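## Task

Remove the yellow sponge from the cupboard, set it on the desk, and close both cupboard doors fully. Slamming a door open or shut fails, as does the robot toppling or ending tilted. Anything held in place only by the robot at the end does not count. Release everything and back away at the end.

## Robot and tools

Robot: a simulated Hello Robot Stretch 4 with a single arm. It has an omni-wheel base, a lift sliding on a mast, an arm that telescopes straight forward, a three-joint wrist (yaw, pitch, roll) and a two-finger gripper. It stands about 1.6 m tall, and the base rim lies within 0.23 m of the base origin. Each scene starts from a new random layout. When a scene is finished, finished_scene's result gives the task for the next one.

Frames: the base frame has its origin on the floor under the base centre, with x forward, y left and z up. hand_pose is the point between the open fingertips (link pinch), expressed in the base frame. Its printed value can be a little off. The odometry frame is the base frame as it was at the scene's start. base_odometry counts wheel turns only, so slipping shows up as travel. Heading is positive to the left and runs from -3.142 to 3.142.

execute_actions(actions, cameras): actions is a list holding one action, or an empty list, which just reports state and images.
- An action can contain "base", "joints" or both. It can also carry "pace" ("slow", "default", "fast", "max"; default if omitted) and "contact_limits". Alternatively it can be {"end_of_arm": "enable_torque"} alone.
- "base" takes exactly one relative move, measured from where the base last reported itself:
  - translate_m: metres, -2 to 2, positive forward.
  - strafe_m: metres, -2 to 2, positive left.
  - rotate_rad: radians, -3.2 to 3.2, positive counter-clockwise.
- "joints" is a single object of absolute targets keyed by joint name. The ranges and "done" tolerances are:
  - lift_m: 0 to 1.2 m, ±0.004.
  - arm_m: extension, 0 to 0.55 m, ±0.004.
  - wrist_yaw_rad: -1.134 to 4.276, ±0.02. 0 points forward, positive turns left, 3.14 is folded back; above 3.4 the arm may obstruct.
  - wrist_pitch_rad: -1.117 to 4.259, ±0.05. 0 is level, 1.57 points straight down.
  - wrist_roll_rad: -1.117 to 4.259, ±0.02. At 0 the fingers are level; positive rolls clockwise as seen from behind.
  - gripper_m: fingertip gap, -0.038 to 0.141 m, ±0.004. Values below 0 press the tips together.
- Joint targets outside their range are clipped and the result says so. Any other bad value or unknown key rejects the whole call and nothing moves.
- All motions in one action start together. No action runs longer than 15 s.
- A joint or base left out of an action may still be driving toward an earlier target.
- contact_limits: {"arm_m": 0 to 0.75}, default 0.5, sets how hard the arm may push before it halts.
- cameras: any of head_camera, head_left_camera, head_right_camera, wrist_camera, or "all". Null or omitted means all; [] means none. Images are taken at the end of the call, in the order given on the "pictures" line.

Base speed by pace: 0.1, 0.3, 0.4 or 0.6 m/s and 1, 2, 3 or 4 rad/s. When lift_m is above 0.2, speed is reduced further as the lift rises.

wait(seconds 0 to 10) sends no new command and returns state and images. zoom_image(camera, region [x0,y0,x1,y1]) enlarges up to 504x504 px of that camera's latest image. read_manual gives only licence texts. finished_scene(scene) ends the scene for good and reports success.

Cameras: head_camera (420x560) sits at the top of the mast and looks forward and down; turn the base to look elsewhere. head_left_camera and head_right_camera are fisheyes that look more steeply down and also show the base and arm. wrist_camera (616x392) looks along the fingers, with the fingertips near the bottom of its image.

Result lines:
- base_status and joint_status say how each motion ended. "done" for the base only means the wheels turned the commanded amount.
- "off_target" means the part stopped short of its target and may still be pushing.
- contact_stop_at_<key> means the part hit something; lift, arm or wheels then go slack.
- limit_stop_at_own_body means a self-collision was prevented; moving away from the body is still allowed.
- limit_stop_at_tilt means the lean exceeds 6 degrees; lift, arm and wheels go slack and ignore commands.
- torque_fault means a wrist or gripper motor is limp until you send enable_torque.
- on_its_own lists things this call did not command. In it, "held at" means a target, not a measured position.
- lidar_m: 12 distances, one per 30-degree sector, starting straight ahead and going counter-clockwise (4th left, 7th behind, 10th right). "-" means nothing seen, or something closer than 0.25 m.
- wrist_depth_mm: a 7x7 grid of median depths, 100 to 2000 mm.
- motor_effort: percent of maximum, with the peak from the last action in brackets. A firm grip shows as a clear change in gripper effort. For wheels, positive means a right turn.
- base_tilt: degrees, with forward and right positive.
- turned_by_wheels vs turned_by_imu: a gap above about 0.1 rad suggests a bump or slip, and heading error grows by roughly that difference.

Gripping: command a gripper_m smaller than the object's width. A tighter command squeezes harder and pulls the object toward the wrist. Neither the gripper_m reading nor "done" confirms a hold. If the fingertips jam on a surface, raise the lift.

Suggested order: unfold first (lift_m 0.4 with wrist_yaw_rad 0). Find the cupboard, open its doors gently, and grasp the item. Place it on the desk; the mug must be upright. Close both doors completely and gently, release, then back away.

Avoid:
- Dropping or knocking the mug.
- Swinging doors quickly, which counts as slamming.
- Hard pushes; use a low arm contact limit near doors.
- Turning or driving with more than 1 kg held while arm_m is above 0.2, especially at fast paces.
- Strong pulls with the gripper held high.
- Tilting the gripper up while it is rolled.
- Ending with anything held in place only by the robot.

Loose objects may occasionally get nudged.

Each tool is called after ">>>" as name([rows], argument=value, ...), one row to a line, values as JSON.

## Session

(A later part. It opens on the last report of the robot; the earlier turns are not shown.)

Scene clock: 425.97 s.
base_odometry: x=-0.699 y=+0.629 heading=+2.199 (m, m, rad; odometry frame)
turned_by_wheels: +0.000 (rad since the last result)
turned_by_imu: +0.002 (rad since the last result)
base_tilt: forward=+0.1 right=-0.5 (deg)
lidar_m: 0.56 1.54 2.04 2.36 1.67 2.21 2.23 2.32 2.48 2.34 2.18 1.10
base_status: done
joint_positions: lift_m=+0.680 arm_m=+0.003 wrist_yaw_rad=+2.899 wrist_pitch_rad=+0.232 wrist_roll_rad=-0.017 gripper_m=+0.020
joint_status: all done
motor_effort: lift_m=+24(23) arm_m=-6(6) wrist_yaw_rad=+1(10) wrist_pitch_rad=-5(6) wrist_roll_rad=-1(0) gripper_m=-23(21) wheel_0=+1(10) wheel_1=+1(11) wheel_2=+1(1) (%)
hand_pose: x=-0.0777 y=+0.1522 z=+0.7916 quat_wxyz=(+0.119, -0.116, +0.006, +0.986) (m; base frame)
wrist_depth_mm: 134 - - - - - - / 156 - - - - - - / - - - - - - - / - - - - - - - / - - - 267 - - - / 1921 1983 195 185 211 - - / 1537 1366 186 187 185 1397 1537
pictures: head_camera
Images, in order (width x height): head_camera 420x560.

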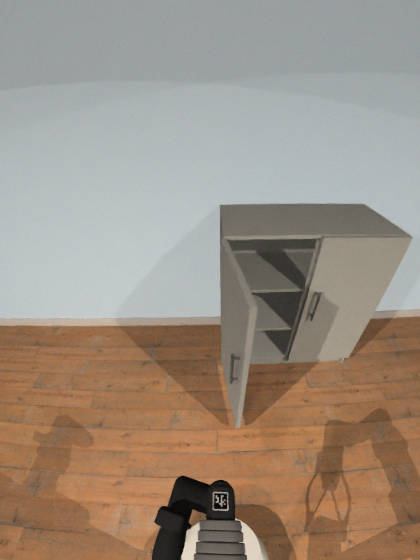

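>>> execute_actions([
  {"base": {"translate_m": 0.24}, "joints": {"arm_m": 0.29}, "pace": "max"},
], cameras=["head_camera"])

Scene clock: 431.97 s.
base_odometry: x=-0.840 y=+0.823 heading=+2.199 (m, m, rad; odometry frame)
turned_by_wheels: +0.000 (rad since the last result)
turned_by_imu: +0.000 (rad since the last result)
base_tilt: forward=+0.0 right=-0.4 (deg)
lidar_m: 0.33 1.28 1.71 2.37 1.79 2.25 2.49 2.57 2.45 2.32 1.14 0.35
base_status: done
joint_positions: lift_m=+0.680 arm_m=+0.289 wrist_yaw_rad=+2.900 wrist_pitch_rad=+0.232 wrist_roll_rad=-0.017 gripper_m=+0.020
joint_status: all done
motor_effort: lift_m=+23(23) arm_m=+6(9) wrist_yaw_rad=+0(1) wrist_pitch_rad=-5(6) wrist_roll_rad=-1(1) gripper_m=-21(20) wheel_0=+0(4) wheel_1=-1(1) wheel_2=+1(11) (%)
hand_pose: x=+0.2082 y=+0.1522 z=+0.7916 quat_wxyz=(+0.119, -0.116, +0.006, +0.986) (m; base frame)
wrist_depth_mm: 168 424 - - - - - / 211 382 - - - - - / 407 - - - - - - / - - - - - - - / 455 - - 266 - - - / 455 1983 195 185 211 - 1921 / 455 1397 186 188 185 1430 1537
pictures: head_camera
Images, in order (width x height): head_camera 420x560.

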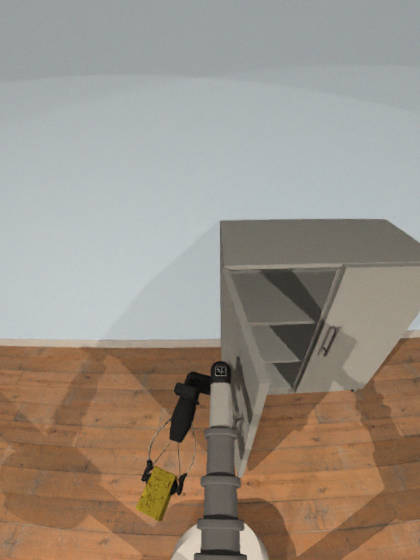

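>>> execute_actions([
  {"base": {"strafe_m": -0.29}, "joints": {"arm_m": 0.39}},
], cameras=["head_camera"])

Scene clock: 441.03 s.
base_odometry: x=-0.606 y=+0.993 heading=+2.199 (m, m, rad; odometry frame)
turned_by_wheels: +0.000 (rad since the last result)
turned_by_imu: +0.000 (rad since the last result)
base_tilt: forward=+0.1 right=-0.4 (deg)
lidar_m: 0.60 0.27 1.71 2.67 2.04 2.58 2.47 2.56 2.16 2.04 1.85 0.79
base_status: done
joint_positions: lift_m=+0.680 arm_m=+0.389 wrist_yaw_rad=+2.900 wrist_pitch_rad=+0.232 wrist_roll_rad=-0.017 gripper_m=+0.020
joint_status: all done
motor_effort: lift_m=+23(23) arm_m=+6(8) wrist_yaw_rad=+1(2) wrist_pitch_rad=-5(4) wrist_roll_rad=-1(1) gripper_m=-20(21) wheel_0=-1(15) wheel_1=+1(8) wheel_2=+0(3) (%)
hand_pose: x=+0.3081 y=+0.1521 z=+0.7916 quat_wxyz=(+0.119, -0.116, +0.006, +0.986) (m; base frame)
wrist_depth_mm: 195 574 - - - - - / 217 377 - - - - - / 492 - - - - - - / - - - - - - - / 554 - - 266 - - - / 574 1983 194 185 211 - - / 960 609 187 187 185 1397 1537
pictures: head_camera
Images, in order (width x height): head_camera 420x560.

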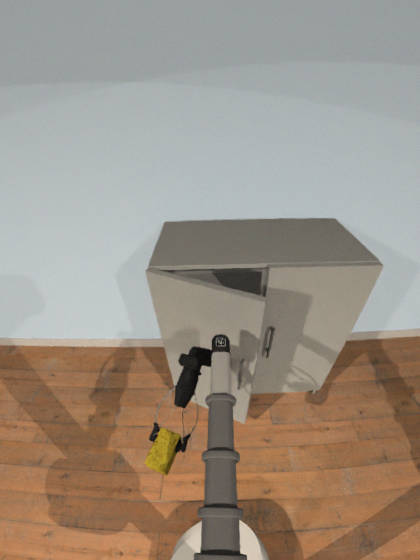

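>>> execute_actions([
  {"base": {"translate_m": 0.1}, "joints": {"arm_m": 0.535}, "pace": "slow", "contact_limits": {"arm_m": 0.1}},
], cameras=["head_camera"])

Scene clock: 452.67 s.
base_odometry: x=-0.664 y=+1.074 heading=+2.199 (m, m, rad; odometry frame)
turned_by_wheels: +0.000 (rad since the last result)
turned_by_imu: +0.005 (rad since the last result)
base_tilt: forward=+0.0 right=-0.5 (deg)
lidar_m: 0.67 0.36 1.58 2.67 2.08 2.61 2.57 2.66 2.15 2.03 1.73 0.70
base_status: done
joint_positions: lift_m=+0.680 arm_m=+0.484 wrist_yaw_rad=+2.907 wrist_pitch_rad=+0.233 wrist_roll_rad=-0.017 gripper_m=+0.020
joint_status: arm_m contact_stop (moved +0.095 of +0.146)
on_its_own: arm_m is slack since a contact_stop (your +0.535 is given up); wrist_yaw_rad is at rest, and its effort (-21) is outside its rest range (-13 to +13)
motor_effort: lift_m=+22(23) arm_m=+0(20) wrist_yaw_rad=-21(53) wrist_pitch_rad=-7(8) wrist_roll_rad=+0(0) gripper_m=-21(22) wheel_0=+4(6) wheel_1=+5(13) wheel_2=-8(18) (%)
contact_limits: arm_m 0.1
hand_pose: x=+0.4020 y=+0.1502 z=+0.7915 quat_wxyz=(+0.115, -0.116, +0.005, +0.987) (m; base frame)
wrist_depth_mm: 188 - - - - - - / 215 375 - - - - - / - - - - - - - / - - - - - - - / - - - 267 - - - / 1921 1863 194 185 211 - - / 1464 640 186 187 185 1397 1576
pictures: head_camera
Images, in order (width x height): head_camera 420x560.

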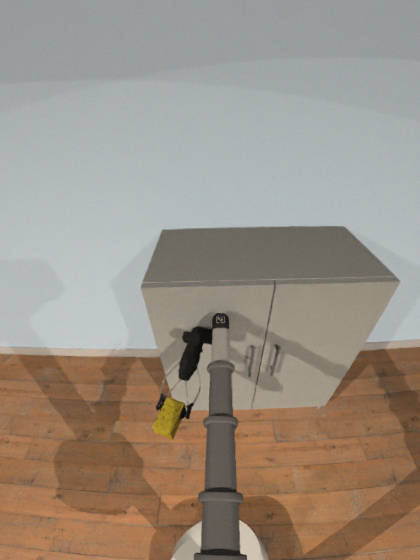

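>>> zoom_image(camera="head_camera", region=[130, 260, 410, 420])

Region (130, 260, 410, 420) of head_camera's 420x560 image, scaled by 1.800, with more detail than that image has; it fills the top 288 rows of this view, and the rest is white.

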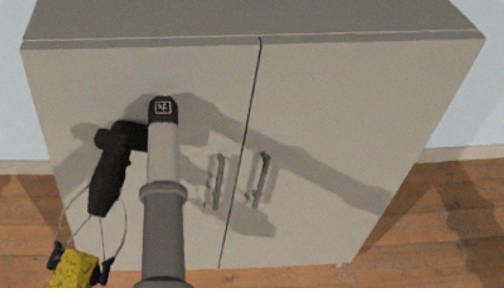

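>>> zoom_image(camera="head_camera", region=[240, 268, 310, 300])

Region (240, 268, 310, 300) of head_camera's 420x560 image, scaled by 7.200, with more detail than that image has; it fills the top 230 rows of this view, and the rest is white.

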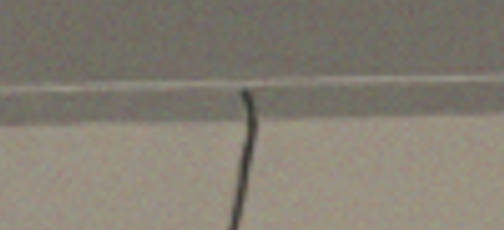

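>>> execute_actions([
  {"base": {"rotate_rad": 2.17}, "joints": {"arm_m": 0.1, "lift_m": 0.4}, "pace": "max"},
], cameras=["head_camera", "head_right_camera"])

Scene clock: 476.30 s.
base_odometry: x=-0.664 y=+1.074 heading=-1.914 (m, m, rad; odometry frame)
turned_by_wheels: +2.170 (rad since the last result)
turned_by_imu: +2.170 (rad since the last result)
base_tilt: forward=+0.1 right=-0.4 (deg)
lidar_m: 2.12 2.63 2.51 2.70 2.08 2.04 0.92 0.67 0.68 0.73 1.76 2.66
base_status: done
joint_positions: lift_m=+0.400 arm_m=+0.101 wrist_yaw_rad=+2.900 wrist_pitch_rad=+0.232 wrist_roll_rad=-0.017 gripper_m=+0.020
joint_status: all done
motor_effort: lift_m=+18(19) arm_m=-7(6) wrist_yaw_rad=+0(19) wrist_pitch_rad=-4(6) wrist_roll_rad=+0(0) gripper_m=-22(22) wheel_0=+1(6) wheel_1=+1(6) wheel_2=+1(10) (%)
hand_pose: x=+0.0204 y=+0.1520 z=+0.5120 quat_wxyz=(+0.119, -0.116, +0.006, +0.986) (m; base frame)
wrist_depth_mm: 170 1808 - - - 1921 1863 / 197 289 - - - 1921 1921 / 904 1863 - - - 1983 1921 / 960 1863 - - - - 1863 / 960 1756 - 267 - - 1921 / 976 1336 195 185 211 1397 1430 / 991 946 187 187 185 960 1060
pictures: head_camera, head_right_camera
Images, in order (width x height): head_camera 420x560, head_right_camera 420x672.

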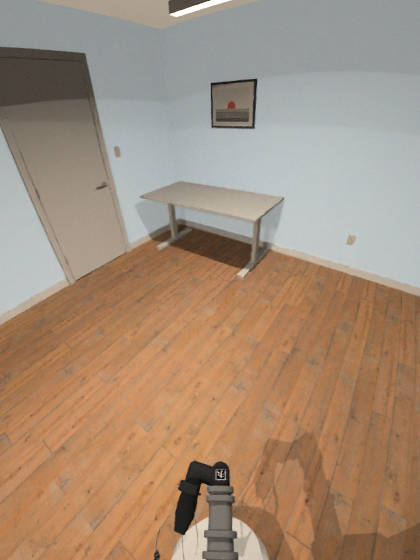

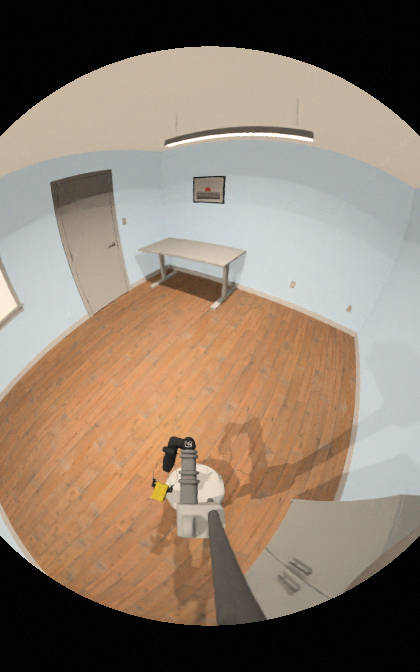

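>>> zoom_image(camera="head_camera", region=[130, 170, 300, 290])

Region (130, 170, 300, 290) of head_camera's 420x560 image, scaled by 2.965, with more detail than that image has; it fills the top 356 rows of this view, and the rest is white.

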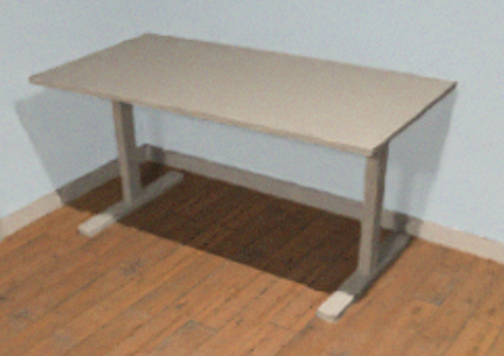

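>>> execute_actions([
  {"base": {"translate_m": 1.36}, "joints": {"arm_m": 0.53, "lift_m": 0.66, "wrist_yaw_rad": 0.0}, "pace": "max"},
], cameras=["head_camera", "wrist_camera"])

Scene clock: 496.33 s.
base_odometry: x=-1.121 y=-0.207 heading=-1.914 (m, m, rad; odometry frame)
turned_by_wheels: +0.000 (rad since the last result)
turned_by_imu: -0.002 (rad since the last result)
base_tilt: forward=+0.1 right=-0.4 (deg)
lidar_m: 0.78 1.13 1.78 1.91 2.71 3.17 1.94 1.71 1.90 2.01 1.57 0.76
base_status: done
joint_positions: lift_m=+0.660 arm_m=+0.529 wrist_yaw_rad=+0.000 wrist_pitch_rad=+0.232 wrist_roll_rad=-0.017 gripper_m=+0.020
joint_status: all done
motor_effort: lift_m=+22(23) arm_m=+6(8) wrist_yaw_rad=-1(6) wrist_pitch_rad=-6(6) wrist_roll_rad=-1(0) gripper_m=-22(21) wheel_0=-1(8) wheel_1=+1(4) wheel_2=+0(12) (%)
hand_pose: x=+0.9806 y=-0.0873 z=+0.7717 quat_wxyz=(+0.993, -0.008, +0.116, +0.001) (m; base frame)
wrist_depth_mm: 1308 1336 1138 976 866 768 699 / 1366 1397 1182 991 878 788 715 / 1397 1464 1205 1042 904 788 723 / 866 891 904 917 878 798 741 / 492 496 500 266 517 525 525 / 342 343 194 185 211 355 357 / 259 239 187 187 185 246 270
pictures: head_camera, wrist_camera
Images, in order (width x height): head_camera 420x560, wrist_camera 616x392.

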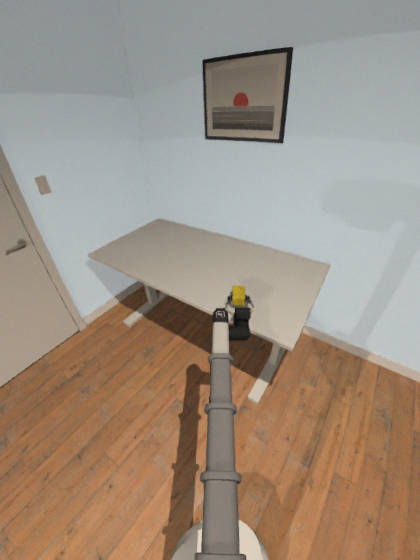

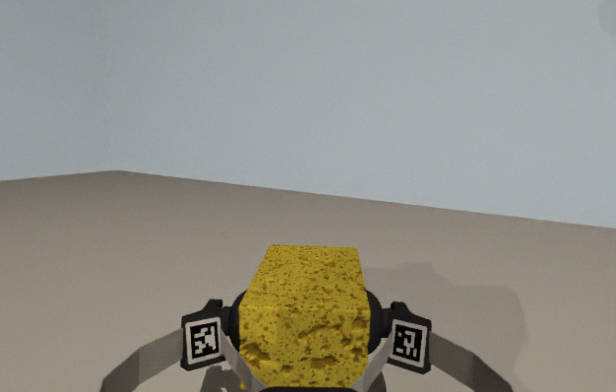

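>>> zoom_image(camera="head_camera", region=[170, 260, 330, 370])

Region (170, 260, 330, 370) of head_camera's 420x560 image, scaled by 3.150, with more detail than that image has; it fills the top 346 rows of this view, and the rest is white.

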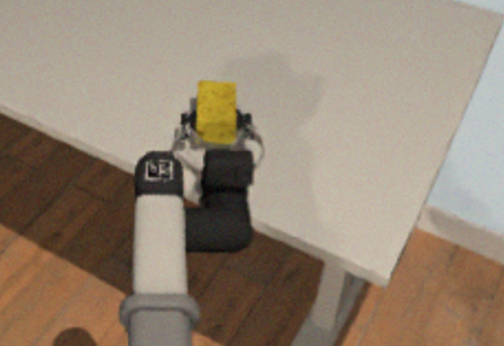

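>>> execute_actions([
  {"joints": {"lift_m": 0.63, "gripper_m": 0.085}, "pace": "max"},
], cameras=["wrist_camera"])

Scene clock: 512.03 s.
base_odometry: x=-1.121 y=-0.207 heading=-1.914 (m, m, rad; odometry frame)
turned_by_wheels: +0.000 (rad since the last result)
turned_by_imu: +0.001 (rad since the last result)
base_tilt: forward=+0.1 right=-0.5 (deg)
lidar_m: 0.79 1.11 1.79 1.93 2.70 3.17 1.94 1.69 1.90 2.01 1.59 0.74
base_status: not commanded
joint_positions: lift_m=+0.630 arm_m=+0.529 wrist_yaw_rad=+0.000 wrist_pitch_rad=+0.232 wrist_roll_rad=-0.017 gripper_m=+0.085
joint_status: all done
motor_effort: lift_m=+17(19) arm_m=+6(6) wrist_yaw_rad=-1(2) wrist_pitch_rad=-4(6) wrist_roll_rad=+0(0) gripper_m=-1(23) wheel_0=-1(1) wheel_1=+1(1) wheel_2=+0(0) (%)
hand_pose: x=+0.9806 y=-0.0873 z=+0.7421 quat_wxyz=(+0.993, -0.008, +0.116, +0.001) (m; base frame)
wrist_depth_mm: 1336 1397 1138 991 866 778 699 / 1336 1397 1160 1008 891 788 707 / 1336 1430 1205 1025 904 809 732 / 707 723 741 759 778 778 715 / 399 404 413 273 421 427 430 / 277 282 214 197 216 290 293 / 212 204 198 199 200 211 221
pictures: wrist_camera
Images, in order (width x height): wrist_camera 616x392.

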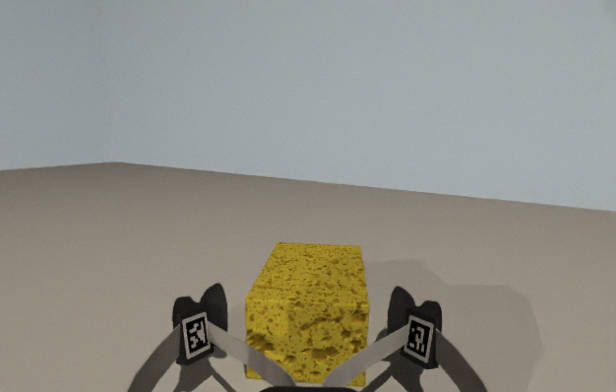

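The sponge is on the desk and released. Retracting the arm to move clear.

>>> execute_actions([
  {"base": {"translate_m": -0.1}, "joints": {"arm_m": 0.25, "lift_m": 0.65}, "pace": "max"},
], cameras=["head_camera", "head_right_camera", "wrist_camera"])

Scene clock: 515.00 s.
base_odometry: x=-1.088 y=-0.113 heading=-1.914 (m, m, rad; odometry frame)
turned_by_wheels: +0.000 (rad since the last result)
turned_by_imu: +0.001 (rad since the last result)
base_tilt: forward=+0.0 right=-0.4 (deg)
lidar_m: 0.88 1.23 1.83 1.99 2.87 3.09 1.80 1.57 1.85 1.97 1.66 0.85
base_status: done
joint_positions: lift_m=+0.650 arm_m=+0.251 wrist_yaw_rad=+0.000 wrist_pitch_rad=+0.232 wrist_roll_rad=-0.017 gripper_m=+0.085
joint_status: all done
motor_effort: lift_m=+23(27) arm_m=-6(8) wrist_yaw_rad=+1(2) wrist_pitch_rad=-5(5) wrist_roll_rad=+0(0) gripper_m=-2(4) wheel_0=+0(4) wheel_1=+1(10) wheel_2=-2(11) (%)
hand_pose: x=+0.7027 y=-0.0875 z=+0.7616 quat_wxyz=(+0.993, -0.008, +0.116, +0.001) (m; base frame)
wrist_depth_mm: 1464 1708 1576 1336 1160 1060 946 / 1537 1708 1618 1397 1205 1078 991 / 1537 1808 1618 1366 1255 1078 960 / 976 831 842 866 891 917 976 / 1576 1863 585 525 488 492 976 / 1576 1808 1618 1499 402 382 1008 / 1397 1397 1336 1430 1281 1118 1060
pictures: head_camera, head_right_camera, wrist_camera
Images, in order (width x height): head_camera 420x560, head_right_camera 420x672, wrist_camera 616x392.

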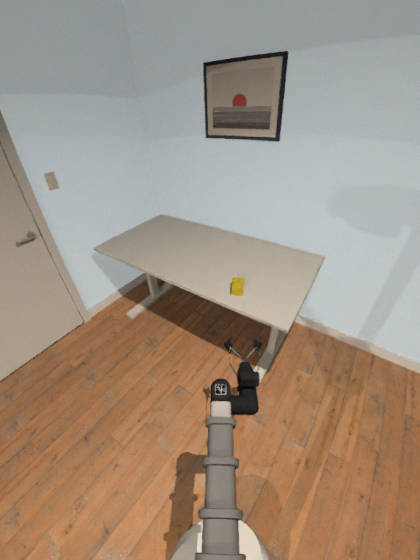

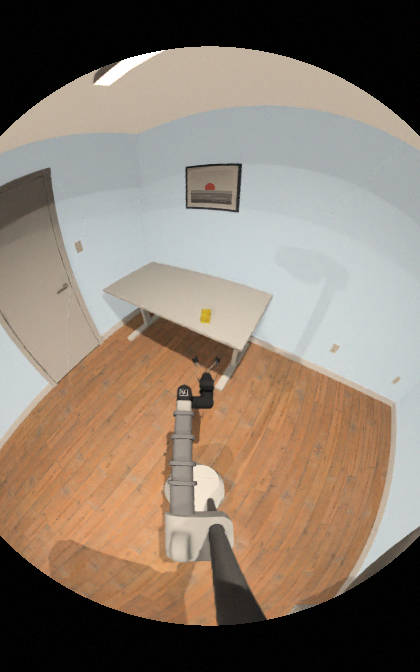

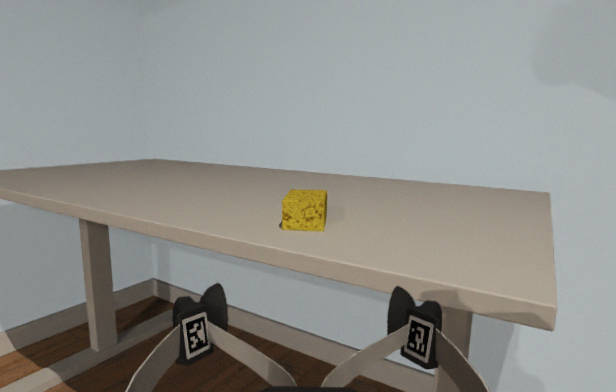

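>>> zoom_image(camera="head_right_camera", region=[260, 480, 420, 640])

Region (260, 480, 420, 640) of head_right_camera's 420x672 image, scaled by 3.150, with more detail than that image has.

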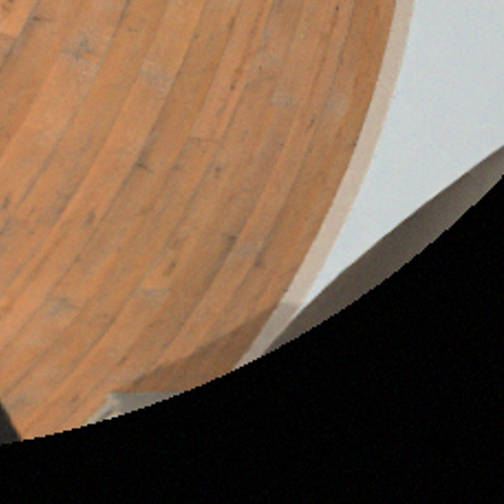

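>>> finished_scene(scene=2)

The scene is finished: the task was done.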